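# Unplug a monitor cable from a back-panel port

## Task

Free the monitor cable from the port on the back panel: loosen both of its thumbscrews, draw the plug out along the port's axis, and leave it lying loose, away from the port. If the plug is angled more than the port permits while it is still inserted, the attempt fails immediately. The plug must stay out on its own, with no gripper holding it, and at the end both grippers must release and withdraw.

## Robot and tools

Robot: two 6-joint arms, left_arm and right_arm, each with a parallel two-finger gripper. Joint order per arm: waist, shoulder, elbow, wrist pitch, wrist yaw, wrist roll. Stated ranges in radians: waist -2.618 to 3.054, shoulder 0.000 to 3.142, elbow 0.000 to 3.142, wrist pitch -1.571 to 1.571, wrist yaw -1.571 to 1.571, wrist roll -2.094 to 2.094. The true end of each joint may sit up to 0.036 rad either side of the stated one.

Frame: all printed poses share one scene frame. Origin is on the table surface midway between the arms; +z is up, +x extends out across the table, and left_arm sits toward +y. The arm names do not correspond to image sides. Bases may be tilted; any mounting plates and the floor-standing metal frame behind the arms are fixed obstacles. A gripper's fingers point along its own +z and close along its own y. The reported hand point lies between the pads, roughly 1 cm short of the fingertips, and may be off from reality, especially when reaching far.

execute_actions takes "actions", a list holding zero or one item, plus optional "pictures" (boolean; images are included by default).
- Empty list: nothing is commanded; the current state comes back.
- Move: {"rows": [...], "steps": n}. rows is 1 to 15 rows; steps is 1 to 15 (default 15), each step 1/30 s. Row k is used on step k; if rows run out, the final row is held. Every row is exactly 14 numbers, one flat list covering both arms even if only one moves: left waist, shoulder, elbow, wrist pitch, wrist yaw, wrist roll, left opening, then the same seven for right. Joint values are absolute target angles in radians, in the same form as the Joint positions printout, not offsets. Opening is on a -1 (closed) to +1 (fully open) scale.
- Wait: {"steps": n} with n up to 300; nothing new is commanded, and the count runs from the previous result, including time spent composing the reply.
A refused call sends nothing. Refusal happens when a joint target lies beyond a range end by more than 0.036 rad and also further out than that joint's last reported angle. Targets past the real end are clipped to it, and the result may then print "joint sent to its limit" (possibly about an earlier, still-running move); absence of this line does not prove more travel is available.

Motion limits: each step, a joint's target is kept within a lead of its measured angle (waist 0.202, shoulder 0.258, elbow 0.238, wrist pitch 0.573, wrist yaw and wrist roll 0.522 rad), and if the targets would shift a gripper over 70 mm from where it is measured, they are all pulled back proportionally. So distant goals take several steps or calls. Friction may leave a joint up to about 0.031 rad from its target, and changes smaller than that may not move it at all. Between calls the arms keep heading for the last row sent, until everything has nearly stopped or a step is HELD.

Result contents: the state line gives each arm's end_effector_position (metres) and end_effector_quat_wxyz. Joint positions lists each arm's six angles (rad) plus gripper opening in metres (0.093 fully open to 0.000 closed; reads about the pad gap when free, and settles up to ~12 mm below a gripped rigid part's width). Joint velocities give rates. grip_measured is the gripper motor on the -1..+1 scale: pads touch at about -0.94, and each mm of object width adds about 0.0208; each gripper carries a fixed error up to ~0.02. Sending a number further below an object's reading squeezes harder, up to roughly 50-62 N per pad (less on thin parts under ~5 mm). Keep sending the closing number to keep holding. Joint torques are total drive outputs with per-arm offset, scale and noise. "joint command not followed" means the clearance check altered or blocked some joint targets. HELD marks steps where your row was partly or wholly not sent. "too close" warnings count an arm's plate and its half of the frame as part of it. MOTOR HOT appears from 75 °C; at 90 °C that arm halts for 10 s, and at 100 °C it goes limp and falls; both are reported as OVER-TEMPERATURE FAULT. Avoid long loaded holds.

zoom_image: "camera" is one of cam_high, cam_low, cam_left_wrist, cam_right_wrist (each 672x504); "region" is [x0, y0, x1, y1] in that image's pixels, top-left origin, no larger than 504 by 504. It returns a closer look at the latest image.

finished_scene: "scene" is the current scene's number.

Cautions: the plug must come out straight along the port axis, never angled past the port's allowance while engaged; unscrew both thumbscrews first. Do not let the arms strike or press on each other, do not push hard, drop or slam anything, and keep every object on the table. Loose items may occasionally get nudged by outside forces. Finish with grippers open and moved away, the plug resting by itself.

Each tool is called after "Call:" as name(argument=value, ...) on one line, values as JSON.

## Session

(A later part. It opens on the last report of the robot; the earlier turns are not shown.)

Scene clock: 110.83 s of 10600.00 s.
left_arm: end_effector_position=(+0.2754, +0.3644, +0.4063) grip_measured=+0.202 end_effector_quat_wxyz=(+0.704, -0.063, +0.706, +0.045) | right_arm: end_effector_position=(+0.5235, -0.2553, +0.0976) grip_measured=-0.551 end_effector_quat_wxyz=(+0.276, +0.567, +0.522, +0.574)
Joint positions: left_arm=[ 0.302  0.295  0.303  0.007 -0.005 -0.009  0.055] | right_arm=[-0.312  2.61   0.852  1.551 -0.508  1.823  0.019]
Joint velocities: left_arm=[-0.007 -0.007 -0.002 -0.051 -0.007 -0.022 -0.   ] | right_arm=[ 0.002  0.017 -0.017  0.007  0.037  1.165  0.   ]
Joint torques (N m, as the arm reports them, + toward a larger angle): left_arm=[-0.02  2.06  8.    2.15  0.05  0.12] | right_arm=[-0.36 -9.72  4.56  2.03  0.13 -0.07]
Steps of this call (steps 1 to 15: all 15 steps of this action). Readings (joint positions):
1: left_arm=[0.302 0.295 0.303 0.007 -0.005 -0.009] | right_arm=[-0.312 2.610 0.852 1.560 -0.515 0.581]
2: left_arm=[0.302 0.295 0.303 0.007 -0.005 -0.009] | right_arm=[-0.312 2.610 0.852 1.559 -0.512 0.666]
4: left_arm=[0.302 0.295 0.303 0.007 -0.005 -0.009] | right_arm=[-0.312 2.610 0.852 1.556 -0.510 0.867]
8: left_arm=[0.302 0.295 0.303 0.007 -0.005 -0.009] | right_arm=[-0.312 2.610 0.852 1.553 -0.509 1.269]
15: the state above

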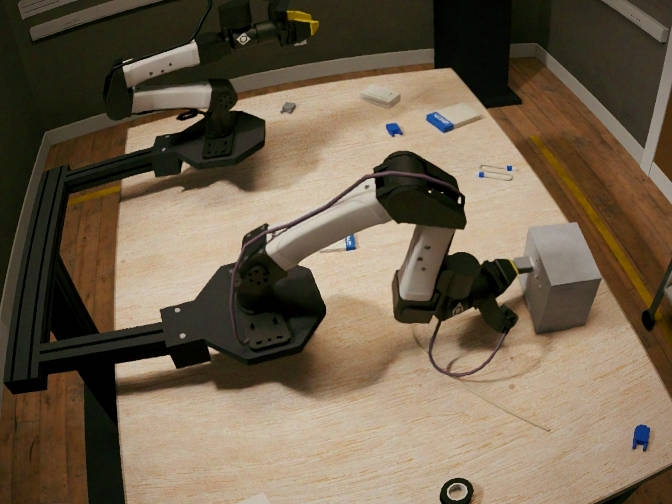

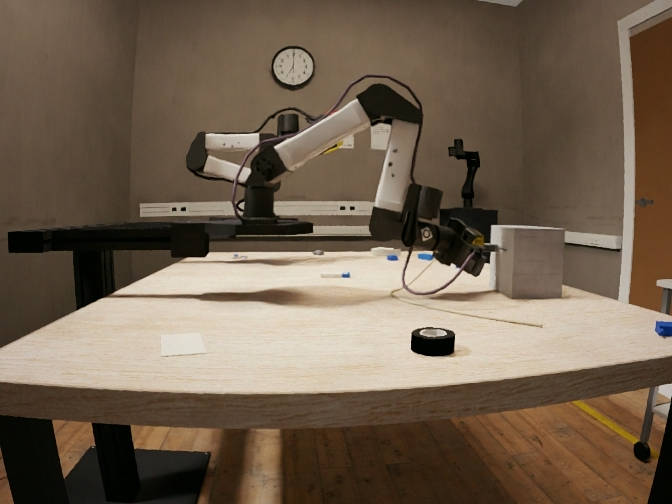

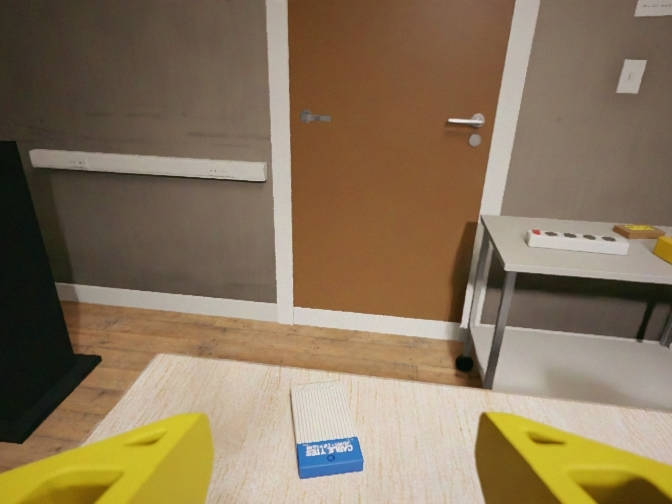

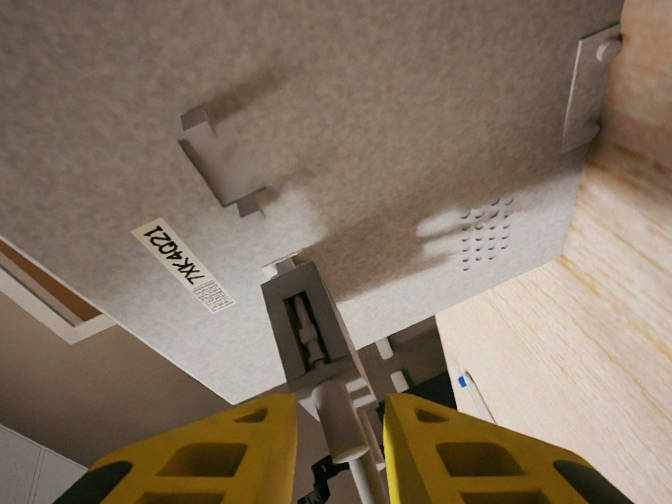

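The screw is backing out; continuing.

Call:
execute_actions(actions=[{"rows":[[0.3,0.3,0.3,0,0,0,0.2,-0.315,2.61,0.863,1.55,-0.5,2.0,-0.9],[0.3,0.3,0.3,0,0,0,0.2,-0.315,2.61,0.863,1.55,-0.5,0.3,-0.9]]}], pictures=false)

Call:
execute_actions(actions=[{"rows":[[0.3,0.3,0.3,0,0,0,0.2,-0.315,2.61,0.863,1.55,-0.5,0.6,-0.55],[0.3,0.3,0.3,0,0,0,0.2,-0.315,2.61,0.863,1.55,-0.5,2.09,-0.55]]}], pictures=false)

Call:
execute_actions(actions=[{"rows":[[0.3,0.3,0.3,0,0,0,0.2,-0.315,2.61,0.863,1.55,-0.5,2.0,-0.9],[0.3,0.3,0.3,0,0,0,0.2,-0.315,2.61,0.863,1.55,-0.5,0.3,-0.9]]}], pictures=false)

Call:
execute_actions(actions=[{"rows":[[0.3,0.3,0.3,0,0,0,0.2,-0.315,2.61,0.863,1.55,-0.5,0.6,-0.55],[0.3,0.3,0.3,0,0,0,0.2,-0.315,2.61,0.863,1.55,-0.5,2.09,-0.55]]}], pictures=false)

Call:
execute_actions(actions=[{"rows":[[0.3,0.3,0.3,0,0,0,0.2,-0.315,2.61,0.863,1.55,-0.5,2.0,-0.9],[0.3,0.3,0.3,0,0,0,0.2,-0.315,2.61,0.863,1.55,-0.5,0.3,-0.9]]}], pictures=false)

Call:
execute_actions(actions=[{"rows":[[0.3,0.3,0.3,0,0,0,0.2,-0.315,2.61,0.863,1.55,-0.5,0.6,-0.55],[0.3,0.3,0.3,0,0,0,0.2,-0.315,2.61,0.863,1.55,-0.5,2.09,-0.55]]}], pictures=false)

Call:
execute_actions(actions=[{"rows":[[0.3,0.3,0.3,0,0,0,0.2,-0.315,2.61,0.863,1.55,-0.5,2.0,-0.9],[0.3,0.3,0.3,0,0,0,0.2,-0.315,2.61,0.863,1.55,-0.5,0.3,-0.9]]}], pictures=false)

Call:
execute_actions(actions=[{"rows":[[0.3,0.3,0.3,0,0,0,0.2,-0.315,2.61,0.863,1.55,-0.5,0.6,-0.55],[0.3,0.3,0.3,0,0,0,0.2,-0.315,2.61,0.863,1.55,-0.5,2.09,-0.55]]}], pictures=false)

Call:
execute_actions(actions=[{"rows":[[0.3,0.3,0.3,0,0,0,0.2,-0.315,2.61,0.863,1.55,-0.5,2.0,-0.9],[0.3,0.3,0.3,0,0,0,0.2,-0.315,2.61,0.863,1.55,-0.5,0.3,-0.9]]}], pictures=false)

Call:
execute_actions(actions=[{"rows":[[0.3,0.3,0.3,0,0,0,0.2,-0.315,2.61,0.863,1.55,-0.5,0.6,-0.55],[0.3,0.3,0.3,0,0,0,0.2,-0.315,2.61,0.863,1.55,-0.5,2.09,-0.55]]}], pictures=false)

Call:
execute_actions(actions=[{"rows":[[0.3,0.3,0.3,0,0,0,0.2,-0.315,2.61,0.863,1.55,-0.5,2.0,-0.9],[0.3,0.3,0.3,0,0,0,0.2,-0.315,2.61,0.863,1.55,-0.5,0.3,-0.9]]}], pictures=false)

Call:
execute_actions(actions=[{"rows":[[0.3,0.3,0.3,0,0,0,0.2,-0.315,2.61,0.863,1.55,-0.5,0.6,-0.55],[0.3,0.3,0.3,0,0,0,0.2,-0.315,2.61,0.863,1.55,-0.5,2.0,-0.55]]}])

Call:
zoom_image(camera="cam_right_wrist", region=[200,220,480,500])

Scene clock: 126.47 s of 10600.00 s.
left_arm: end_effector_position=(+0.2754, +0.3644, +0.4063) grip_measured=+0.202 end_effector_quat_wxyz=(+0.704, -0.063, +0.706, +0.045) | right_arm: end_effector_position=(+0.5237, -0.2548, +0.0992) grip_measured=-0.890 end_effector_quat_wxyz=(+0.550, +0.179, +0.748, +0.326)
Joint positions: left_arm=[ 0.302  0.295  0.303  0.007 -0.005 -0.009  0.055] | right_arm=[-0.312  2.61   0.852  1.558 -0.512  0.647  0.002]
Joint velocities: left_arm=[ 0.007 -0.007 -0.007 -0.022  0.007 -0.007 -0.   ] | right_arm=[-0.007 -0.007 -0.002  0.037  0.007 -2.19  -0.001]
Joint torques (N m, as the arm reports them, + toward a larger angle): left_arm=[-0.02  2.    8.02  2.13  0.06  0.09] | right_arm=[-0.34 -9.6   4.3   2.    0.21 -0.32]
Steps of this call (steps 1 to 30: the robot went on to your last target; steps 31 to 90: nothing new was sent; then 12.13 s passed at rest; steps 91 to 105: all 15 steps of this action). Readings (joint positions):
91: left_arm=[0.302 0.295 0.303 0.007 -0.005 -0.009] | right_arm=[-0.312 2.610 0.852 1.551 -0.508 1.995]
92: left_arm=[0.302 0.295 0.303 0.007 -0.005 -0.009] | right_arm=[-0.312 2.610 0.852 1.548 -0.507 1.912]
94: left_arm=[0.302 0.295 0.303 0.007 -0.005 -0.009] | right_arm=[-0.312 2.610 0.852 1.548 -0.508 1.712]
98: left_arm=[0.302 0.295 0.303 0.007 -0.005 -0.009] | right_arm=[-0.312 2.610 0.852 1.551 -0.510 1.316]
105: the state above

Scene clock: 126.97 s of 10600.00 s.
left_arm: end_effector_position=(+0.2754, +0.3644, +0.4063) grip_measured=+0.202 end_effector_quat_wxyz=(+0.704, -0.063, +0.706, +0.045) | right_arm: end_effector_position=(+0.5235, -0.2553, +0.0977) grip_measured=-0.551 end_effector_quat_wxyz=(+0.255, +0.585, +0.502, +0.584)
Joint positions: left_arm=[ 0.302  0.295  0.303  0.007 -0.005 -0.009  0.055] | right_arm=[-0.312  2.61   0.852  1.552 -0.508  1.895  0.019]
Joint velocities: left_arm=[-0.002 -0.017  0.002 -0.051  0.022  0.037 -0.001] | right_arm=[ 0.002 -0.012 -0.012 -0.081  0.022  1.238  0.001]
Joint torques (N m, as the arm reports them, + toward a larger angle): left_arm=[0.01 2.08 7.96 2.14 0.05 0.14] | right_arm=[-0.34 -9.68  4.42  2.07  0.09 -0.04]
Steps of this call (steps 1 to 15: all 15 steps of this action). Readings (joint positions):
1: left_arm=[0.302 0.295 0.303 0.007 -0.005 -0.009] | right_arm=[-0.312 2.610 0.852 1.559 -0.513 0.629]
2: left_arm=[0.302 0.295 0.303 0.007 -0.005 -0.009] | right_arm=[-0.312 2.610 0.852 1.558 -0.512 0.713]
4: left_arm=[0.302 0.295 0.303 0.007 -0.005 -0.009] | right_arm=[-0.312 2.610 0.852 1.556 -0.510 0.914]
8: left_arm=[0.302 0.295 0.303 0.007 -0.005 -0.009] | right_arm=[-0.312 2.610 0.852 1.554 -0.509 1.316]
15: the state above

Scene clock: 127.47 s of 10600.00 s.
left_arm: end_effector_position=(+0.2754, +0.3644, +0.4063) grip_measured=+0.202 end_effector_quat_wxyz=(+0.704, -0.063, +0.706, +0.045) | right_arm: end_effector_position=(+0.5237, -0.2547, +0.0994) grip_measured=-0.890 end_effector_quat_wxyz=(+0.558, +0.161, +0.752, +0.313)
Joint positions: left_arm=[ 0.302  0.295  0.303  0.007 -0.005 -0.009  0.055] | right_arm=[-0.312  2.61   0.852  1.559 -0.512  0.598  0.002]
Joint velocities: left_arm=[-0.002 -0.002  0.002  0.037 -0.007  0.007 -0.001] | right_arm=[-0.002  0.012 -0.002  0.051 -0.007 -1.912  0.   ]
Joint torques (N m, as the arm reports them, + toward a larger angle): left_arm=[0.06 2.1  7.96 2.15 0.06 0.12] | right_arm=[-0.49 -9.62  4.29  1.95  0.18 -0.37]
Steps of this call (steps 1 to 15: all 15 steps of this action). Readings (joint positions):
1: left_arm=[0.302 0.295 0.303 0.007 -0.005 -0.009] | right_arm=[-0.312 2.610 0.852 1.551 -0.508 1.918]
2: left_arm=[0.302 0.295 0.303 0.007 -0.005 -0.009] | right_arm=[-0.312 2.610 0.852 1.548 -0.507 1.838]
4: left_arm=[0.302 0.295 0.303 0.007 -0.005 -0.009] | right_arm=[-0.312 2.610 0.852 1.549 -0.507 1.638]
8: left_arm=[0.302 0.295 0.303 0.007 -0.005 -0.009] | right_arm=[-0.312 2.610 0.852 1.552 -0.509 1.242]
15: the state above

Scene clock: 127.97 s of 10600.00 s.
left_arm: end_effector_position=(+0.2754, +0.3644, +0.4063) grip_measured=+0.202 end_effector_quat_wxyz=(+0.704, -0.063, +0.706, +0.045) | right_arm: end_effector_position=(+0.5235, -0.2553, +0.0976) grip_measured=-0.551 end_effector_quat_wxyz=(+0.260, +0.581, +0.506, +0.581)
Joint positions: left_arm=[ 0.302  0.295  0.303  0.007 -0.005 -0.009  0.055] | right_arm=[-0.312  2.61   0.852  1.551 -0.508  1.878  0.019]
Joint velocities: left_arm=[-0.022  0.007 -0.007  0.037  0.007  0.007 -0.001] | right_arm=[-0.022 -0.007  0.012  0.066  0.051  1.414  0.001]
Joint torques (N m, as the arm reports them, + toward a larger angle): left_arm=[-0.09  1.99  7.95  2.14  0.05  0.13] | right_arm=[-0.49 -9.35  4.64  2.04  0.11 -0.12]
Steps of this call (steps 1 to 15: all 15 steps of this action). Readings (joint positions):
1: left_arm=[0.302 0.295 0.303 0.007 -0.005 -0.009] | right_arm=[-0.312 2.610 0.852 1.560 -0.513 0.589]
2: left_arm=[0.302 0.295 0.303 0.007 -0.005 -0.009] | right_arm=[-0.312 2.610 0.852 1.559 -0.511 0.673]
4: left_arm=[0.302 0.295 0.303 0.007 -0.005 -0.009] | right_arm=[-0.312 2.610 0.852 1.557 -0.510 0.875]
8: left_arm=[0.302 0.295 0.303 0.007 -0.005 -0.009] | right_arm=[-0.312 2.610 0.852 1.554 -0.508 1.277]
15: the state above

Scene clock: 128.47 s of 10600.00 s.
left_arm: end_effector_position=(+0.2754, +0.3644, +0.4063) grip_measured=+0.202 end_effector_quat_wxyz=(+0.704, -0.063, +0.706, +0.045) | right_arm: end_effector_position=(+0.5237, -0.2547, +0.0994) grip_measured=-0.890 end_effector_quat_wxyz=(+0.559, +0.158, +0.752, +0.310)
Joint positions: left_arm=[ 0.302  0.295  0.303  0.007 -0.005 -0.009  0.055] | right_arm=[-0.312  2.61   0.852  1.559 -0.512  0.59   0.002]
Joint velocities: left_arm=[-0.007  0.012 -0.012 -0.037 -0.095  0.007 -0.   ] | right_arm=[ 0.007 -0.007  0.002  0.037 -0.066 -1.81  -0.001]
Joint torques (N m, as the arm reports them, + toward a larger angle): left_arm=[0.06 1.91 8.08 2.19 0.01 0.13] | right_arm=[-0.5  -9.72  4.31  1.94  0.32 -0.31]
Steps of this call (steps 1 to 15: all 15 steps of this action). Readings (joint positions):
1: left_arm=[0.302 0.295 0.303 0.007 -0.005 -0.009] | right_arm=[-0.312 2.610 0.852 1.551 -0.508 1.905]
2: left_arm=[0.302 0.295 0.303 0.007 -0.005 -0.009] | right_arm=[-0.312 2.610 0.852 1.548 -0.507 1.825]
4: left_arm=[0.302 0.295 0.303 0.007 -0.005 -0.009] | right_arm=[-0.312 2.610 0.852 1.549 -0.507 1.625]
8: left_arm=[0.302 0.295 0.303 0.007 -0.005 -0.009] | right_arm=[-0.312 2.610 0.852 1.552 -0.509 1.229]
15: the state above

Scene clock: 128.97 s of 10600.00 s.
left_arm: end_effector_position=(+0.2754, +0.3644, +0.4063) grip_measured=+0.202 end_effector_quat_wxyz=(+0.704, -0.063, +0.706, +0.045) | right_arm: end_effector_position=(+0.5235, -0.2553, +0.0977) grip_measured=-0.551 end_effector_quat_wxyz=(+0.261, +0.580, +0.507, +0.581)
Joint positions: left_arm=[ 0.302  0.295  0.303  0.007 -0.005 -0.009  0.055] | right_arm=[-0.312  2.61   0.852  1.552 -0.508  1.875  0.019]
Joint velocities: left_arm=[-0.012  0.002 -0.002 -0.022  0.007 -0.022 -0.001] | right_arm=[ 0.002  0.007 -0.022  0.007 -0.066  1.429  0.001]
Joint torques (N m, as the arm reports them, + toward a larger angle): left_arm=[-0.05  2.12  8.11  2.17  0.03  0.11] | right_arm=[-0.52 -9.59  4.45  2.03  0.17 -0.12]
Steps of this call (steps 1 to 15: all 15 steps of this action). Readings (joint positions):
1: left_arm=[0.302 0.295 0.303 0.007 -0.005 -0.009] | right_arm=[-0.312 2.610 0.852 1.560 -0.513 0.582]
2: left_arm=[0.302 0.295 0.303 0.007 -0.005 -0.009] | right_arm=[-0.312 2.610 0.852 1.559 -0.511 0.667]
4: left_arm=[0.302 0.295 0.303 0.007 -0.005 -0.009] | right_arm=[-0.312 2.610 0.852 1.557 -0.510 0.869]
8: left_arm=[0.302 0.295 0.303 0.007 -0.005 -0.009] | right_arm=[-0.312 2.610 0.852 1.554 -0.509 1.271]
15: the state above

Scene clock: 129.47 s of 10600.00 s.
left_arm: end_effector_position=(+0.2754, +0.3644, +0.4063) grip_measured=+0.202 end_effector_quat_wxyz=(+0.704, -0.063, +0.706, +0.045) | right_arm: end_effector_position=(+0.5236, -0.2546, +0.0994) grip_measured=-0.890 end_effector_quat_wxyz=(+0.560, +0.157, +0.752, +0.310)
Joint positions: left_arm=[ 0.302  0.295  0.303  0.007 -0.005 -0.009  0.055] | right_arm=[-0.312  2.61   0.852  1.559 -0.513  0.589  0.002]
Joint velocities: left_arm=[-0.012  0.012 -0.022  0.022  0.037 -0.051 -0.   ] | right_arm=[-0.002 -0.012 -0.002 -0.007 -0.095 -1.766  0.002]
Joint torques (N m, as the arm reports them, + toward a larger angle): left_arm=[0.14 1.91 8.09 2.16 0.04 0.12] | right_arm=[-0.42 -9.62  4.54  2.07  0.32 -0.4 ]
Steps of this call (steps 1 to 15: all 15 steps of this action). Readings (joint positions):
1: left_arm=[0.302 0.295 0.303 0.007 -0.005 -0.009] | right_arm=[-0.312 2.610 0.852 1.551 -0.508 1.903]
2: left_arm=[0.302 0.295 0.303 0.007 -0.005 -0.009] | right_arm=[-0.312 2.610 0.852 1.548 -0.507 1.823]
4: left_arm=[0.302 0.295 0.303 0.007 -0.005 -0.009] | right_arm=[-0.312 2.610 0.852 1.549 -0.507 1.623]
8: left_arm=[0.302 0.295 0.303 0.007 -0.005 -0.009] | right_arm=[-0.312 2.610 0.852 1.552 -0.509 1.227]
15: the state above

Scene clock: 129.97 s of 10600.00 s.
left_arm: end_effector_position=(+0.2754, +0.3644, +0.4063) grip_measured=+0.202 end_effector_quat_wxyz=(+0.704, -0.063, +0.706, +0.045) | right_arm: end_effector_position=(+0.5235, -0.2553, +0.0976) grip_measured=-0.551 end_effector_quat_wxyz=(+0.261, +0.580, +0.507, +0.581)
Joint positions: left_arm=[ 0.302  0.295  0.303  0.007 -0.005 -0.009  0.055] | right_arm=[-0.312  2.61   0.852  1.551 -0.508  1.875  0.019]
Joint velocities: left_arm=[ 0.002 -0.012  0.002 -0.066  0.007 -0.066 -0.001] | right_arm=[ 0.007  0.002  0.012 -0.022 -0.007  1.414 -0.   ]
Joint torques (N m, as the arm reports them, + toward a larger angle): left_arm=[0.07 2.03 7.97 2.14 0.03 0.12] | right_arm=[-0.61 -9.63  4.29  2.13  0.18 -0.08]
Steps of this call (steps 1 to 15: all 15 steps of this action). Readings (joint positions):
1: left_arm=[0.302 0.295 0.303 0.007 -0.005 -0.009] | right_arm=[-0.312 2.610 0.852 1.560 -0.513 0.581]
2: left_arm=[0.302 0.295 0.303 0.007 -0.005 -0.009] | right_arm=[-0.312 2.610 0.852 1.559 -0.511 0.666]
4: left_arm=[0.302 0.295 0.303 0.007 -0.005 -0.009] | right_arm=[-0.312 2.610 0.852 1.557 -0.510 0.867]
8: left_arm=[0.302 0.295 0.303 0.007 -0.005 -0.009] | right_arm=[-0.312 2.610 0.852 1.554 -0.508 1.270]
15: the state above

Scene clock: 130.47 s of 10600.00 s.
left_arm: end_effector_position=(+0.2754, +0.3644, +0.4063) grip_measured=+0.202 end_effector_quat_wxyz=(+0.704, -0.063, +0.706, +0.045) | right_arm: end_effector_position=(+0.5237, -0.2547, +0.0994) grip_measured=-0.890 end_effector_quat_wxyz=(+0.560, +0.157, +0.752, +0.310)
Joint positions: left_arm=[ 0.302  0.295  0.303  0.007 -0.005 -0.009  0.055] | right_arm=[-0.312  2.61   0.852  1.559 -0.512  0.589  0.002]
Joint velocities: left_arm=[-0.002 -0.017 -0.002 -0.037 -0.022 -0.007  0.   ] | right_arm=[-0.012 -0.007  0.002  0.051 -0.051 -1.751 -0.001]
Joint torques (N m, as the arm reports them, + toward a larger angle): left_arm=[0.03 1.96 8.07 2.15 0.04 0.15] | right_arm=[-0.35 -9.61  4.27  1.95  0.27 -0.37]
Steps of this call (steps 1 to 15: all 15 steps of this action). Readings (joint positions):
1: left_arm=[0.302 0.295 0.303 0.007 -0.005 -0.009] | right_arm=[-0.312 2.610 0.852 1.551 -0.508 1.903]
2: left_arm=[0.302 0.295 0.303 0.007 -0.005 -0.009] | right_arm=[-0.312 2.610 0.852 1.548 -0.507 1.823]
4: left_arm=[0.302 0.295 0.303 0.007 -0.005 -0.009] | right_arm=[-0.312 2.610 0.852 1.549 -0.507 1.622]
8: left_arm=[0.302 0.295 0.303 0.007 -0.005 -0.009] | right_arm=[-0.312 2.610 0.852 1.552 -0.509 1.226]
15: the state above

Scene clock: 130.97 s of 10600.00 s.
left_arm: end_effector_position=(+0.2754, +0.3644, +0.4063) grip_measured=+0.202 end_effector_quat_wxyz=(+0.704, -0.063, +0.706, +0.045) | right_arm: end_effector_position=(+0.5235, -0.2553, +0.0977) grip_measured=-0.551 end_effector_quat_wxyz=(+0.261, +0.580, +0.507, +0.581)
Joint positions: left_arm=[ 0.302  0.295  0.303  0.007 -0.005 -0.009  0.055] | right_arm=[-0.312  2.61   0.852  1.552 -0.508  1.875  0.019]
Joint velocities: left_arm=[-0.007  0.002  0.002 -0.037 -0.081  0.022  0.   ] | right_arm=[-0.007 -0.007 -0.012  0.051  0.037  1.341  0.001]
Joint torques (N m, as the arm reports them, + toward a larger angle): left_arm=[0.13 2.02 7.99 2.16 0.02 0.13] | right_arm=[-0.42 -9.59  4.48  2.09  0.16 -0.11]
Steps of this call (steps 1 to 15: all 15 steps of this action). Readings (joint positions):
1: left_arm=[0.302 0.295 0.303 0.007 -0.005 -0.009] | right_arm=[-0.312 2.610 0.852 1.560 -0.513 0.581]
2: left_arm=[0.302 0.295 0.303 0.007 -0.005 -0.009] | right_arm=[-0.312 2.610 0.852 1.560 -0.511 0.666]
4: left_arm=[0.302 0.295 0.303 0.007 -0.005 -0.009] | right_arm=[-0.312 2.610 0.852 1.557 -0.510 0.867]
8: left_arm=[0.302 0.295 0.303 0.007 -0.005 -0.009] | right_arm=[-0.312 2.610 0.852 1.554 -0.509 1.270]
15: the state above

Scene clock: 131.47 s of 10600.00 s.
left_arm: end_effector_position=(+0.2754, +0.3644, +0.4063) grip_measured=+0.202 end_effector_quat_wxyz=(+0.704, -0.063, +0.706, +0.045) | right_arm: end_effector_position=(+0.5237, -0.2546, +0.0995) grip_measured=-0.890 end_effector_quat_wxyz=(+0.560, +0.157, +0.752, +0.310)
Joint positions: left_arm=[ 0.302  0.295  0.303  0.007 -0.005 -0.009  0.055] | right_arm=[-0.312  2.61   0.852  1.559 -0.513  0.589  0.002]
Joint velocities: left_arm=[-0.007 -0.007 -0.002  0.007 -0.007 -0.037  0.   ] | right_arm=[-0.012 -0.007  0.002  0.022 -0.037 -1.766  0.   ]
Joint torques (N m, as the arm reports them, + toward a larger angle): left_arm=[0.05 2.06 7.98 2.19 0.06 0.14] | right_arm=[-0.46 -9.65  4.42  1.95  0.26 -0.31]
Steps of this call (steps 1 to 15: all 15 steps of this action). Readings (joint positions):
1: left_arm=[0.302 0.295 0.303 0.007 -0.005 -0.009] | right_arm=[-0.312 2.610 0.852 1.551 -0.508 1.903]
2: left_arm=[0.302 0.295 0.303 0.007 -0.005 -0.009] | right_arm=[-0.312 2.610 0.852 1.548 -0.507 1.823]
4: left_arm=[0.302 0.295 0.303 0.007 -0.005 -0.009] | right_arm=[-0.312 2.610 0.852 1.549 -0.507 1.622]
8: left_arm=[0.302 0.295 0.303 0.007 -0.005 -0.009] | right_arm=[-0.312 2.610 0.852 1.552 -0.509 1.226]
15: the state above

Scene clock: 131.97 s of 10600.00 s.
left_arm: end_effector_position=(+0.2754, +0.3644, +0.4063) grip_measured=+0.202 end_effector_quat_wxyz=(+0.704, -0.063, +0.706, +0.045) | right_arm: end_effector_position=(+0.5235, -0.2553, +0.0976) grip_measured=-0.551 end_effector_quat_wxyz=(+0.276, +0.567, +0.522, +0.574)
Joint positions: left_arm=[ 0.302  0.295  0.303  0.007 -0.005 -0.009  0.055] | right_arm=[-0.312  2.61   0.852  1.551 -0.508  1.823  0.019]
Joint velocities: left_arm=[-0.007  0.022 -0.002 -0.037 -0.051 -0.007  0.   ] | right_arm=[-0.012  0.002 -0.002 -0.081 -0.037  1.121 -0.001]
Joint torques (N m, as the arm reports them, + toward a larger angle): left_arm=[0.11 2.05 8.03 2.16 0.05 0.12] | right_arm=[-0.49 -9.58  4.17  2.03  0.15 -0.11]
Steps of this call (steps 1 to 15: all 15 steps of this action). Readings (joint positions):
1: left_arm=[0.302 0.295 0.303 0.007 -0.005 -0.009] | right_arm=[-0.312 2.610 0.852 1.560 -0.513 0.581]
2: left_arm=[0.302 0.295 0.303 0.007 -0.005 -0.009] | right_arm=[-0.312 2.610 0.852 1.559 -0.511 0.666]
4: left_arm=[0.302 0.295 0.303 0.007 -0.005 -0.009] | right_arm=[-0.312 2.610 0.852 1.557 -0.510 0.867]
8: left_arm=[0.302 0.295 0.303 0.007 -0.005 -0.009] | right_arm=[-0.312 2.610 0.852 1.554 -0.508 1.270]
15: the state above

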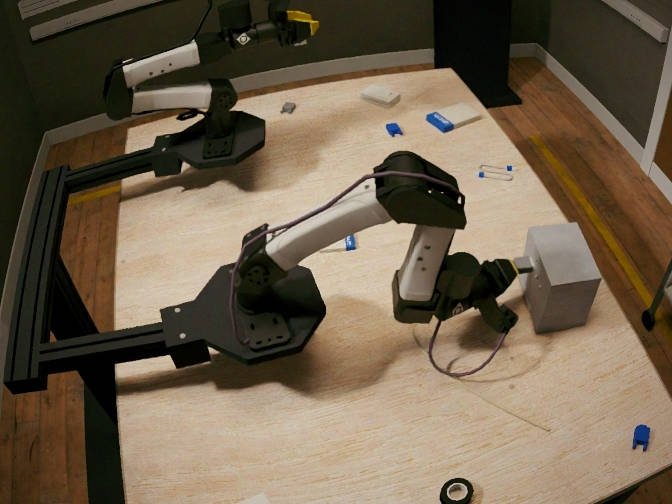

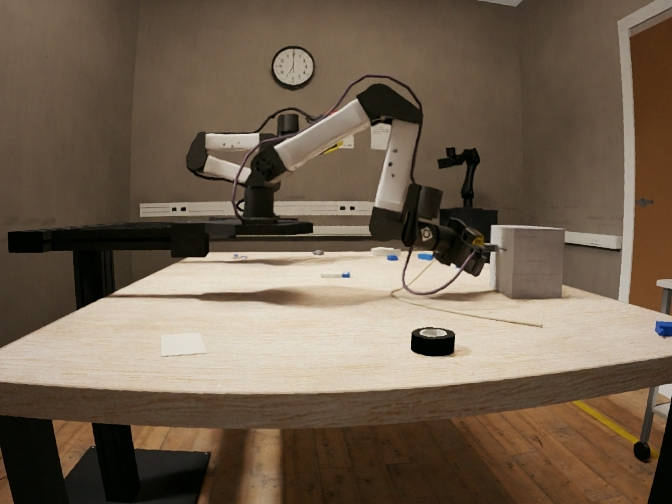

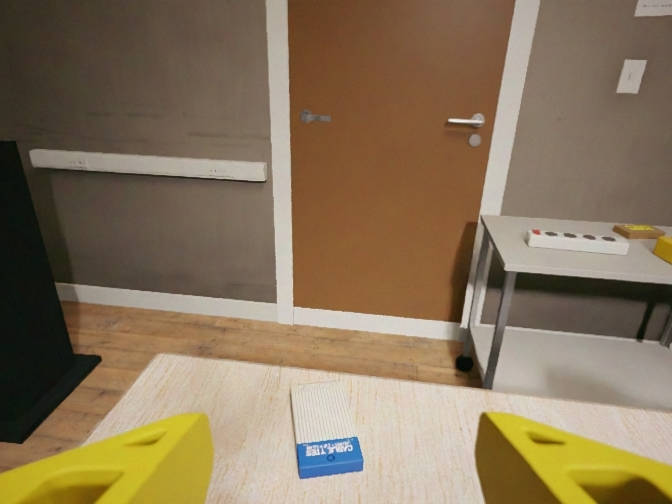

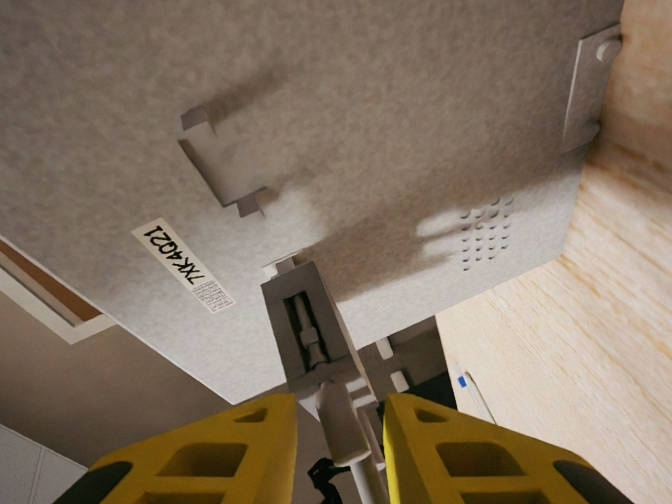

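Region (200, 220, 480, 500) of cam_right_wrist's 672x504 image, scaled by 1.800, with more detail than that image has.

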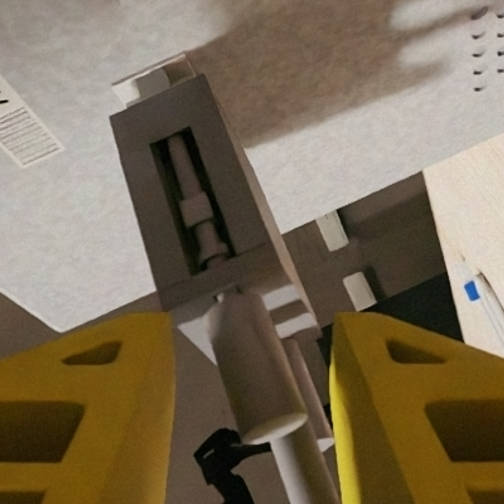

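Call:
execute_actions(actions=[{"rows":[[0.3,0.3,0.3,0,0,0,0.2,-0.315,2.61,0.863,1.55,-0.5,2.0,-0.9],[0.3,0.3,0.3,0,0,0,0.2,-0.315,2.61,0.863,1.55,-0.5,0.3,-0.9]]}], pictures=false)

Call:
execute_actions(actions=[{"rows":[[0.3,0.3,0.3,0,0,0,0.2,-0.315,2.61,0.863,1.55,-0.5,0.6,-0.55],[0.3,0.3,0.3,0,0,0,0.2,-0.315,2.61,0.863,1.55,-0.5,2.09,-0.55]]}], pictures=false)

Call:
execute_actions(actions=[{"rows":[[0.3,0.3,0.3,0,0,0,0.2,-0.315,2.61,0.863,1.55,-0.5,2.0,-0.9],[0.3,0.3,0.3,0,0,0,0.2,-0.315,2.61,0.863,1.55,-0.5,0.3,-0.9]]}], pictures=false)

Call:
execute_actions(actions=[{"rows":[[0.3,0.3,0.3,0,0,0,0.2,-0.315,2.61,0.863,1.55,-0.5,0.6,-0.55],[0.3,0.3,0.3,0,0,0,0.2,-0.315,2.61,0.863,1.55,-0.5,2.09,-0.55]]}], pictures=false)

Call:
execute_actions(actions=[{"rows":[[0.3,0.3,0.3,0,0,0,0.2,-0.315,2.61,0.863,1.55,-0.5,2.0,-0.9],[0.3,0.3,0.3,0,0,0,0.2,-0.315,2.61,0.863,1.55,-0.5,0.3,-0.9]]}], pictures=false)

Call:
execute_actions(actions=[{"rows":[[0.3,0.3,0.3,0,0,0,0.2,-0.315,2.61,0.863,1.55,-0.5,0.6,-0.55],[0.3,0.3,0.3,0,0,0,0.2,-0.315,2.61,0.863,1.55,-0.5,2.09,-0.55]]}], pictures=false)

Call:
execute_actions(actions=[{"rows":[[0.3,0.3,0.3,0,0,0,0.2,-0.315,2.61,0.863,1.55,-0.5,2.0,-0.9],[0.3,0.3,0.3,0,0,0,0.2,-0.315,2.61,0.863,1.55,-0.5,0.3,-0.9]]}], pictures=false)

Call:
execute_actions(actions=[{"rows":[[0.3,0.3,0.3,0,0,0,0.2,-0.315,2.61,0.863,1.55,-0.5,0.6,-0.55],[0.3,0.3,0.3,0,0,0,0.2,-0.315,2.61,0.863,1.55,-0.5,2.09,-0.55]]}], pictures=false)

Call:
execute_actions(actions=[{"rows":[[0.3,0.3,0.3,0,0,0,0.2,-0.315,2.61,0.863,1.55,-0.5,2.0,-0.9],[0.3,0.3,0.3,0,0,0,0.2,-0.315,2.61,0.863,1.55,-0.5,0.3,-0.9]]}], pictures=false)

Call:
execute_actions(actions=[{"rows":[[0.3,0.3,0.3,0,0,0,0.2,-0.315,2.61,0.863,1.55,-0.5,0.6,-0.55],[0.3,0.3,0.3,0,0,0,0.2,-0.315,2.61,0.863,1.55,-0.5,2.09,-0.55]]}], pictures=false)

Call:
execute_actions(actions=[{"rows":[[0.3,0.3,0.3,0,0,0,0.2,-0.315,2.61,0.863,1.55,-0.5,2.0,-0.9],[0.3,0.3,0.3,0,0,0,0.2,-0.315,2.61,0.863,1.55,-0.5,0.3,-0.9]]}], pictures=false)

Call:
execute_actions(actions=[{"rows":[[0.3,0.3,0.3,0,0,0,0.2,-0.315,2.61,0.863,1.55,-0.5,0.6,-0.55],[0.3,0.3,0.3,0,0,0,0.2,-0.315,2.61,0.863,1.55,-0.5,2.0,-0.55]]}])

Call:
zoom_image(camera="cam_right_wrist", region=[200,220,480,500])

Scene clock: 149.90 s of 10600.00 s.
left_arm: end_effector_position=(+0.2754, +0.3644, +0.4063) grip_measured=+0.202 end_effector_quat_wxyz=(+0.704, -0.063, +0.706, +0.045) | right_arm: end_effector_position=(+0.5236, -0.2548, +0.0991) grip_measured=-0.890 end_effector_quat_wxyz=(+0.550, +0.179, +0.747, +0.326)
Joint positions: left_arm=[ 0.302  0.295  0.303  0.007 -0.005 -0.009  0.055] | right_arm=[-0.312  2.61   0.852  1.559 -0.512  0.647  0.002]
Joint velocities: left_arm=[ 0.002  0.007 -0.002  0.007  0.037 -0.037 -0.   ] | right_arm=[-0.002  0.012  0.002 -0.051 -0.081 -2.249 -0.   ]
Joint torques (N m, as the arm reports them, + toward a larger angle): left_arm=[-0.09  2.06  7.96  2.14  0.02  0.13] | right_arm=[-0.44 -9.77  4.23  1.96  0.38 -0.35]
Steps of this call (steps 1 to 30: the robot went on to your last target; steps 31 to 90: nothing new was sent; then 14.43 s passed at rest; steps 91 to 105: all 15 steps of this action). Readings (joint positions):
91: left_arm=[0.302 0.295 0.303 0.007 -0.005 -0.009] | right_arm=[-0.312 2.610 0.852 1.551 -0.508 1.995]
92: left_arm=[0.302 0.295 0.303 0.007 -0.005 -0.009] | right_arm=[-0.312 2.610 0.852 1.548 -0.509 1.912]
94: left_arm=[0.302 0.295 0.303 0.007 -0.005 -0.009] | right_arm=[-0.312 2.610 0.852 1.549 -0.509 1.712]
98: left_arm=[0.302 0.295 0.303 0.007 -0.005 -0.009] | right_arm=[-0.312 2.610 0.852 1.552 -0.510 1.315]
105: the state above

Scene clock: 150.40 s of 10600.00 s.
left_arm: end_effector_position=(+0.2754, +0.3644, +0.4063) grip_measured=+0.202 end_effector_quat_wxyz=(+0.704, -0.063, +0.706, +0.045) | right_arm: end_effector_position=(+0.5234, -0.2553, +0.0974) grip_measured=-0.551 end_effector_quat_wxyz=(+0.255, +0.585, +0.502, +0.584)
Joint positions: left_arm=[ 0.302  0.295  0.303  0.007 -0.005 -0.009  0.055] | right_arm=[-0.312  2.61   0.852  1.552 -0.508  1.895  0.019]
Joint velocities: left_arm=[-0.002  0.002 -0.002 -0.051  0.037 -0.081  0.   ] | right_arm=[-0.007  0.002 -0.032  0.007 -0.022  1.297  0.   ]
Joint torques (N m, as the arm reports them, + toward a larger angle): left_arm=[0.04 2.05 8.03 2.16 0.02 0.11] | right_arm=[-0.66 -9.64  4.48  2.09  0.11 -0.12]
Steps of this call (steps 1 to 15: all 15 steps of this action). Readings (joint positions):
1: left_arm=[0.302 0.295 0.303 0.007 -0.005 -0.009] | right_arm=[-0.312 2.610 0.852 1.560 -0.513 0.630]
2: left_arm=[0.302 0.295 0.303 0.007 -0.005 -0.009] | right_arm=[-0.312 2.610 0.852 1.560 -0.512 0.713]
4: left_arm=[0.302 0.295 0.303 0.007 -0.005 -0.009] | right_arm=[-0.312 2.610 0.852 1.557 -0.510 0.915]
8: left_arm=[0.302 0.295 0.303 0.007 -0.005 -0.009] | right_arm=[-0.312 2.610 0.852 1.554 -0.509 1.317]
15: the state above

Scene clock: 150.90 s of 10600.00 s.
left_arm: end_effector_position=(+0.2754, +0.3644, +0.4063) grip_measured=+0.202 end_effector_quat_wxyz=(+0.704, -0.063, +0.706, +0.045) | right_arm: end_effector_position=(+0.5237, -0.2546, +0.0993) grip_measured=-0.890 end_effector_quat_wxyz=(+0.559, +0.161, +0.751, +0.312)
Joint positions: left_arm=[ 0.302  0.295  0.303  0.007 -0.005 -0.009  0.055] | right_arm=[-0.311  2.61   0.852  1.56  -0.51   0.599  0.003]
Joint velocities: left_arm=[ 0.002 -0.007  0.007  0.022  0.022 -0.007 -0.   ] | right_arm=[-0.007 -0.017  0.002  0.066 -0.007 -1.78   0.   ]
Joint torques (N m, as the arm reports them, + toward a larger angle): left_arm=[0.07 1.94 8.07 2.17 0.03 0.14] | right_arm=[-0.62 -9.8   4.39  1.99  0.2  -0.38]
Steps of this call (steps 1 to 15: all 15 steps of this action). Readings (joint positions):
1: left_arm=[0.302 0.295 0.303 0.007 -0.005 -0.009] | right_arm=[-0.312 2.610 0.852 1.551 -0.508 1.919]
2: left_arm=[0.302 0.295 0.303 0.007 -0.005 -0.009] | right_arm=[-0.312 2.610 0.852 1.549 -0.508 1.838]
4: left_arm=[0.302 0.295 0.303 0.007 -0.005 -0.009] | right_arm=[-0.312 2.610 0.852 1.550 -0.507 1.638]
8: left_arm=[0.302 0.295 0.303 0.007 -0.005 -0.009] | right_arm=[-0.312 2.610 0.852 1.553 -0.508 1.240]
15: the state above

Scene clock: 151.40 s of 10600.00 s.
left_arm: end_effector_position=(+0.2754, +0.3644, +0.4063) grip_measured=+0.202 end_effector_quat_wxyz=(+0.704, -0.063, +0.706, +0.045) | right_arm: end_effector_position=(+0.5234, -0.2550, +0.0974) grip_measured=-0.551 end_effector_quat_wxyz=(+0.260, +0.581, +0.507, +0.581)
Joint positions: left_arm=[ 0.302  0.295  0.303  0.007 -0.005 -0.009  0.055] | right_arm=[-0.311  2.61   0.852  1.552 -0.507  1.878  0.019]
Joint velocities: left_arm=[ 0.007  0.002 -0.002  0.007 -0.037  0.051 -0.   ] | right_arm=[-0.022 -0.002 -0.002 -0.007  0.007  1.399 -0.001]
Joint torques (N m, as the arm reports them, + toward a larger angle): left_arm=[0.04 2.06 8.05 2.17 0.04 0.12] | right_arm=[-0.53 -9.74  4.67  2.05  0.15 -0.01]
Steps of this call (steps 1 to 15: all 15 steps of this action). Readings (joint positions):
1: left_arm=[0.302 0.295 0.303 0.007 -0.005 -0.009] | right_arm=[-0.311 2.610 0.852 1.561 -0.511 0.589]
2: left_arm=[0.302 0.295 0.303 0.007 -0.005 -0.009] | right_arm=[-0.311 2.610 0.852 1.561 -0.510 0.674]
4: left_arm=[0.302 0.295 0.303 0.007 -0.005 -0.009] | right_arm=[-0.311 2.610 0.852 1.558 -0.509 0.875]
8: left_arm=[0.302 0.295 0.303 0.007 -0.005 -0.009] | right_arm=[-0.311 2.610 0.852 1.555 -0.508 1.277]
15: the state above

Scene clock: 151.90 s of 10600.00 s.
left_arm: end_effector_position=(+0.2754, +0.3644, +0.4063) grip_measured=+0.202 end_effector_quat_wxyz=(+0.704, -0.063, +0.706, +0.045) | right_arm: end_effector_position=(+0.5237, -0.2544, +0.0991) grip_measured=-0.890 end_effector_quat_wxyz=(+0.559, +0.158, +0.752, +0.310)
Joint positions: left_arm=[ 0.302  0.295  0.303  0.007 -0.005 -0.009  0.055] | right_arm=[-0.311  2.61   0.852  1.559 -0.51   0.59   0.003]
Joint velocities: left_arm=[-0.012  0.012 -0.002  0.037 -0.022 -0.037  0.   ] | right_arm=[-0.012 -0.007 -0.012  0.11  -0.081 -1.81  -0.001]
Joint torques (N m, as the arm reports them, + toward a larger angle): left_arm=[-0.02  2.01  7.92  2.15  0.03  0.12] | right_arm=[-0.55 -9.89  4.54  1.99  0.12 -0.42]
Steps of this call (steps 1 to 15: all 15 steps of this action). Readings (joint positions):
1: left_arm=[0.302 0.295 0.303 0.007 -0.005 -0.009] | right_arm=[-0.311 2.610 0.852 1.551 -0.507 1.905]
2: left_arm=[0.302 0.295 0.303 0.007 -0.005 -0.009] | right_arm=[-0.311 2.610 0.852 1.550 -0.507 1.825]
4: left_arm=[0.302 0.295 0.303 0.007 -0.005 -0.009] | right_arm=[-0.311 2.610 0.852 1.550 -0.507 1.624]
8: left_arm=[0.302 0.295 0.303 0.007 -0.005 -0.009] | right_arm=[-0.311 2.610 0.852 1.553 -0.507 1.227]
15: the state above

Scene clock: 152.40 s of 10600.00 s.
left_arm: end_effector_position=(+0.2754, +0.3644, +0.4063) grip_measured=+0.202 end_effector_quat_wxyz=(+0.704, -0.063, +0.706, +0.045) | right_arm: end_effector_position=(+0.5234, -0.2550, +0.0974) grip_measured=-0.551 end_effector_quat_wxyz=(+0.261, +0.581, +0.507, +0.581)
Joint positions: left_arm=[ 0.302  0.295  0.303  0.007 -0.005 -0.009  0.055] | right_arm=[-0.311  2.61   0.852  1.552 -0.507  1.876  0.019]
Joint velocities: left_arm=[-0.007 -0.007 -0.012  0.037 -0.051 -0.081 -0.001] | right_arm=[ 0.007 -0.007 -0.007 -0.081  0.022  1.37  -0.001]
Joint torques (N m, as the arm reports them, + toward a larger angle): left_arm=[0.1  2.03 7.9  2.16 0.05 0.11] | right_arm=[-0.64 -9.72  4.53  2.    0.12 -0.05]
Steps of this call (steps 1 to 15: all 15 steps of this action). Readings (joint positions):
1: left_arm=[0.302 0.295 0.303 0.007 -0.005 -0.009] | right_arm=[-0.311 2.610 0.852 1.560 -0.510 0.582]
2: left_arm=[0.302 0.295 0.303 0.007 -0.005 -0.009] | right_arm=[-0.311 2.610 0.852 1.560 -0.508 0.667]
4: left_arm=[0.302 0.295 0.303 0.007 -0.005 -0.009] | right_arm=[-0.311 2.610 0.852 1.557 -0.508 0.869]
8: left_arm=[0.302 0.295 0.303 0.007 -0.005 -0.009] | right_arm=[-0.311 2.610 0.852 1.555 -0.507 1.271]
15: the state above

Scene clock: 152.90 s of 10600.00 s.
left_arm: end_effector_position=(+0.2754, +0.3644, +0.4063) grip_measured=+0.202 end_effector_quat_wxyz=(+0.704, -0.063, +0.706, +0.045) | right_arm: end_effector_position=(+0.5237, -0.2543, +0.0992) grip_measured=-0.890 end_effector_quat_wxyz=(+0.560, +0.157, +0.752, +0.310)
Joint positions: left_arm=[ 0.302  0.295  0.303  0.007 -0.005 -0.009  0.055] | right_arm=[-0.31   2.61   0.852  1.56  -0.51   0.589  0.003]
Joint velocities: left_arm=[-0.012  0.012  0.017  0.007 -0.007 -0.081  0.   ] | right_arm=[-0.032 -0.007 -0.017  0.095  0.022 -1.766 -0.   ]
Joint torques (N m, as the arm reports them, + toward a larger angle): left_arm=[-0.01  2.05  7.97  2.16  0.05  0.13] | right_arm=[-0.73 -9.43  4.17  1.95  0.28 -0.39]
Steps of this call (steps 1 to 15: all 15 steps of this action). Readings (joint positions):
1: left_arm=[0.302 0.295 0.303 0.007 -0.005 -0.009] | right_arm=[-0.311 2.610 0.852 1.551 -0.507 1.903]
2: left_arm=[0.302 0.295 0.303 0.007 -0.005 -0.009] | right_arm=[-0.311 2.610 0.852 1.550 -0.507 1.823]
4: left_arm=[0.302 0.295 0.303 0.007 -0.005 -0.009] | right_arm=[-0.311 2.610 0.852 1.551 -0.507 1.622]
8: left_arm=[0.302 0.295 0.303 0.007 -0.005 -0.009] | right_arm=[-0.311 2.610 0.852 1.553 -0.507 1.224]
15: the state above

Scene clock: 153.40 s of 10600.00 s.
left_arm: end_effector_position=(+0.2754, +0.3644, +0.4063) grip_measured=+0.202 end_effector_quat_wxyz=(+0.704, -0.063, +0.706, +0.045) | right_arm: end_effector_position=(+0.5234, -0.2550, +0.0974) grip_measured=-0.551 end_effector_quat_wxyz=(+0.261, +0.580, +0.507, +0.581)
Joint positions: left_arm=[ 0.302  0.295  0.303  0.007 -0.005 -0.009  0.055] | right_arm=[-0.311  2.61   0.852  1.552 -0.507  1.875  0.019]
Joint velocities: left_arm=[ 0.007 -0.002  0.022  0.022 -0.007 -0.066 -0.001] | right_arm=[ 0.017 -0.002  0.002  0.037 -0.007  1.385  0.   ]
Joint torques (N m, as the arm reports them, + toward a larger angle): left_arm=[0.02 2.09 8.04 2.16 0.03 0.12] | right_arm=[-0.59 -9.72  4.5   2.09  0.16 -0.08]
Steps of this call (steps 1 to 15: all 15 steps of this action). Readings (joint positions):
1: left_arm=[0.302 0.295 0.303 0.007 -0.005 -0.009] | right_arm=[-0.310 2.610 0.852 1.560 -0.510 0.582]
2: left_arm=[0.302 0.295 0.303 0.007 -0.005 -0.009] | right_arm=[-0.311 2.610 0.852 1.560 -0.508 0.666]
4: left_arm=[0.302 0.295 0.303 0.007 -0.005 -0.009] | right_arm=[-0.311 2.610 0.852 1.557 -0.508 0.868]
8: left_arm=[0.302 0.295 0.303 0.007 -0.005 -0.009] | right_arm=[-0.311 2.610 0.852 1.555 -0.507 1.270]
15: the state above

Scene clock: 153.90 s of 10600.00 s.
left_arm: end_effector_position=(+0.2754, +0.3644, +0.4063) grip_measured=+0.202 end_effector_quat_wxyz=(+0.704, -0.063, +0.706, +0.045) | right_arm: end_effector_position=(+0.5237, -0.2543, +0.0991) grip_measured=-0.890 end_effector_quat_wxyz=(+0.560, +0.158, +0.752, +0.310)
Joint positions: left_arm=[ 0.302  0.295  0.303  0.007 -0.005 -0.009  0.055] | right_arm=[-0.31   2.61   0.852  1.56  -0.51   0.589  0.003]
Joint velocities: left_arm=[-0.012 -0.017 -0.017 -0.051  0.007 -0.022 -0.001] | right_arm=[-0.002  0.007  0.007  0.051 -0.037 -1.722 -0.   ]
Joint torques (N m, as the arm reports them, + toward a larger angle): left_arm=[-0.02  2.01  8.    2.15  0.03  0.1 ] | right_arm=[-0.52 -9.45  4.53  1.88  0.2  -0.33]
Steps of this call (steps 1 to 15: all 15 steps of this action). Readings (joint positions):
1: left_arm=[0.302 0.295 0.303 0.007 -0.005 -0.009] | right_arm=[-0.311 2.610 0.852 1.551 -0.507 1.903]
2: left_arm=[0.302 0.295 0.303 0.007 -0.005 -0.009] | right_arm=[-0.311 2.610 0.852 1.550 -0.507 1.823]
4: left_arm=[0.302 0.295 0.303 0.007 -0.005 -0.009] | right_arm=[-0.311 2.610 0.852 1.551 -0.507 1.622]
8: left_arm=[0.302 0.295 0.303 0.007 -0.005 -0.009] | right_arm=[-0.311 2.610 0.852 1.553 -0.507 1.224]
15: the state above

Scene clock: 154.40 s of 10600.00 s.
left_arm: end_effector_position=(+0.2754, +0.3644, +0.4063) grip_measured=+0.202 end_effector_quat_wxyz=(+0.704, -0.063, +0.706, +0.045) | right_arm: end_effector_position=(+0.5234, -0.2550, +0.0973) grip_measured=-0.551 end_effector_quat_wxyz=(+0.261, +0.580, +0.508, +0.581)
Joint positions: left_arm=[ 0.302  0.295  0.303  0.007 -0.005 -0.009  0.055] | right_arm=[-0.311  2.61   0.852  1.551 -0.507  1.875  0.019]
Joint velocities: left_arm=[-0.017 -0.002  0.012  0.007 -0.037 -0.066  0.001] | right_arm=[ 0.012 -0.007 -0.002  0.007  0.022  1.414 -0.   ]
Joint torques (N m, as the arm reports them, + toward a larger angle): left_arm=[-0.12  2.12  8.09  2.15  0.05  0.12] | right_arm=[-0.39 -9.63  4.4   2.1   0.12 -0.14]
Steps of this call (steps 1 to 15: all 15 steps of this action). Readings (joint positions):
1: left_arm=[0.302 0.295 0.303 0.007 -0.005 -0.009] | right_arm=[-0.310 2.610 0.852 1.560 -0.510 0.582]
2: left_arm=[0.302 0.295 0.303 0.007 -0.005 -0.009] | right_arm=[-0.311 2.610 0.852 1.560 -0.508 0.666]
4: left_arm=[0.302 0.295 0.303 0.007 -0.005 -0.009] | right_arm=[-0.311 2.610 0.852 1.557 -0.507 0.868]
8: left_arm=[0.302 0.295 0.303 0.007 -0.005 -0.009] | right_arm=[-0.311 2.610 0.852 1.555 -0.507 1.270]
15: the state above

Scene clock: 154.90 s of 10600.00 s.
left_arm: end_effector_position=(+0.2754, +0.3644, +0.4063) grip_measured=+0.202 end_effector_quat_wxyz=(+0.704, -0.063, +0.706, +0.045) | right_arm: end_effector_position=(+0.5237, -0.2543, +0.0991) grip_measured=-0.889 end_effector_quat_wxyz=(+0.560, +0.158, +0.752, +0.310)
Joint positions: left_arm=[ 0.302  0.295  0.303  0.007 -0.005 -0.009  0.055] | right_arm=[-0.31   2.61   0.852  1.559 -0.51   0.589  0.003]
Joint velocities: left_arm=[-0.022  0.002 -0.012  0.037 -0.081  0.007 -0.001] | right_arm=[-0.012  0.002  0.007  0.081 -0.066 -1.751  0.001]
Joint torques (N m, as the arm reports them, + toward a larger angle): left_arm=[0.02 1.98 7.99 2.16 0.04 0.13] | right_arm=[-0.67 -9.57  4.32  1.91  0.22 -0.43]
Steps of this call (steps 1 to 15: all 15 steps of this action). Readings (joint positions):
1: left_arm=[0.302 0.295 0.303 0.007 -0.005 -0.009] | right_arm=[-0.311 2.610 0.852 1.551 -0.507 1.903]
2: left_arm=[0.302 0.295 0.303 0.007 -0.005 -0.009] | right_arm=[-0.311 2.610 0.852 1.550 -0.507 1.822]
4: left_arm=[0.302 0.295 0.303 0.007 -0.005 -0.009] | right_arm=[-0.311 2.610 0.852 1.551 -0.507 1.621]
8: left_arm=[0.302 0.295 0.303 0.007 -0.005 -0.009] | right_arm=[-0.311 2.610 0.852 1.553 -0.507 1.223]
15: the state above

Scene clock: 155.40 s of 10600.00 s.
left_arm: end_effector_position=(+0.2754, +0.3644, +0.4063) grip_measured=+0.202 end_effector_quat_wxyz=(+0.704, -0.063, +0.706, +0.045) | right_arm: end_effector_position=(+0.5235, -0.2548, +0.0974) grip_measured=-0.551 end_effector_quat_wxyz=(+0.276, +0.567, +0.522, +0.574)
Joint positions: left_arm=[ 0.302  0.295  0.303  0.007 -0.005 -0.009  0.055] | right_arm=[-0.311  2.61   0.852  1.552 -0.507  1.824  0.019]
Joint velocities: left_arm=[-0.007 -0.002 -0.007  0.022  0.051 -0.022 -0.   ] | right_arm=[-0.007 -0.002 -0.012 -0.066 -0.037  1.15  -0.001]
Joint torques (N m, as the arm reports them, + toward a larger angle): left_arm=[0.08 1.95 7.97 2.18 0.03 0.13] | right_arm=[-0.5  -9.8   4.31  2.03  0.12 -0.18]
Steps of this call (steps 1 to 15: all 15 steps of this action). Readings (joint positions):
1: left_arm=[0.302 0.295 0.303 0.007 -0.005 -0.009] | right_arm=[-0.310 2.610 0.852 1.560 -0.510 0.582]
2: left_arm=[0.302 0.295 0.303 0.007 -0.005 -0.009] | right_arm=[-0.311 2.610 0.852 1.560 -0.508 0.667]
4: left_arm=[0.302 0.295 0.303 0.007 -0.005 -0.009] | right_arm=[-0.311 2.610 0.852 1.557 -0.507 0.868]
8: left_arm=[0.302 0.295 0.303 0.007 -0.005 -0.009] | right_arm=[-0.311 2.610 0.852 1.555 -0.507 1.271]
15: the state above

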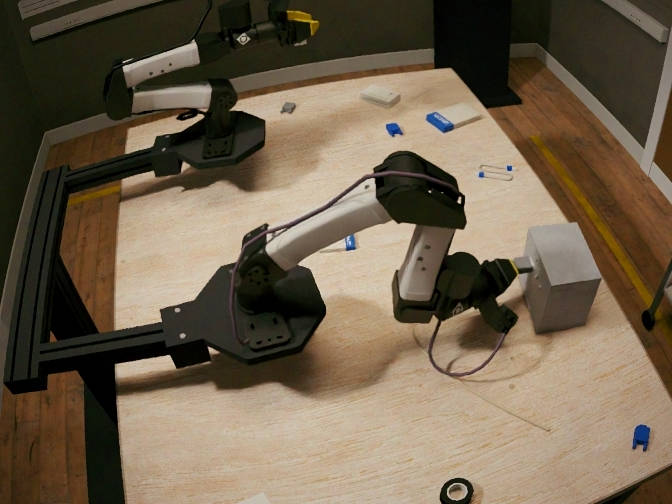

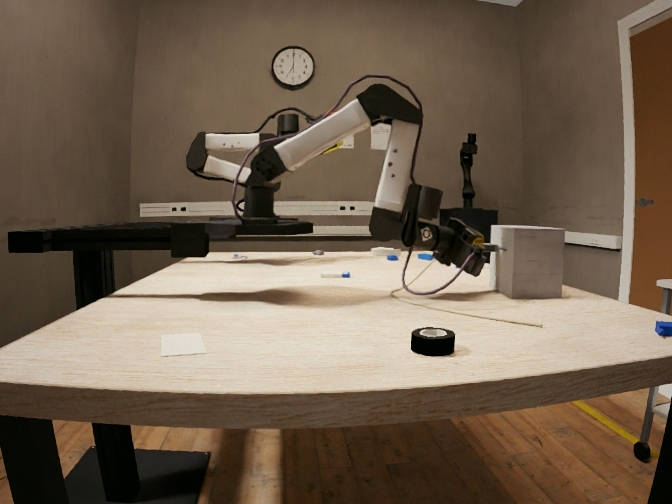

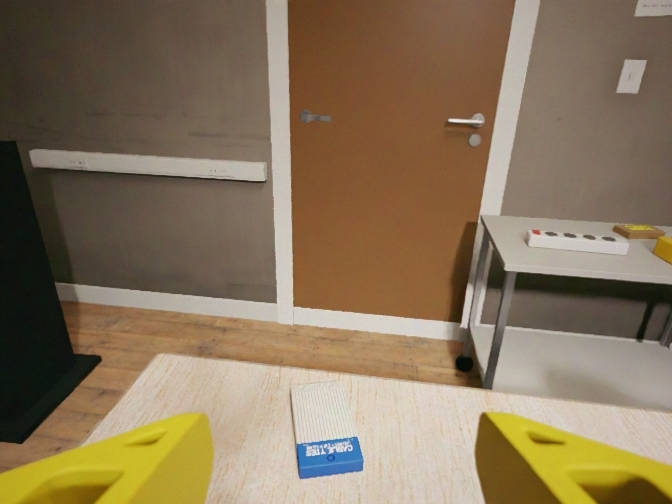

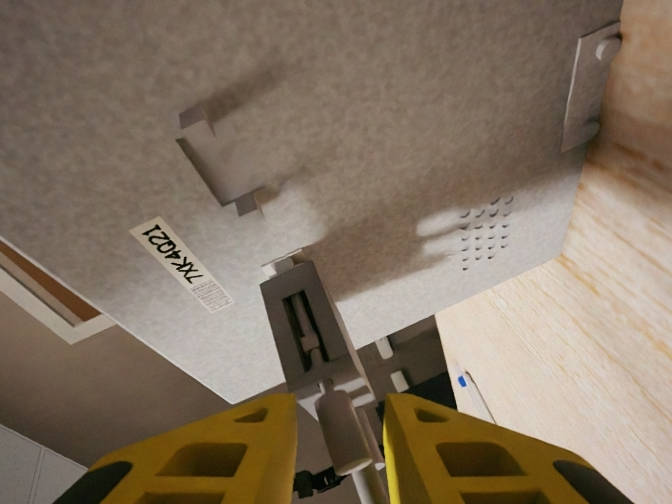

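Region (200, 220, 480, 500) of cam_right_wrist's 672x504 image, scaled by 1.800, with more detail than that image has.

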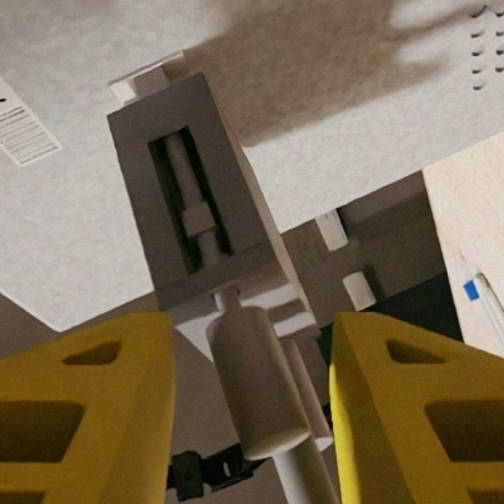

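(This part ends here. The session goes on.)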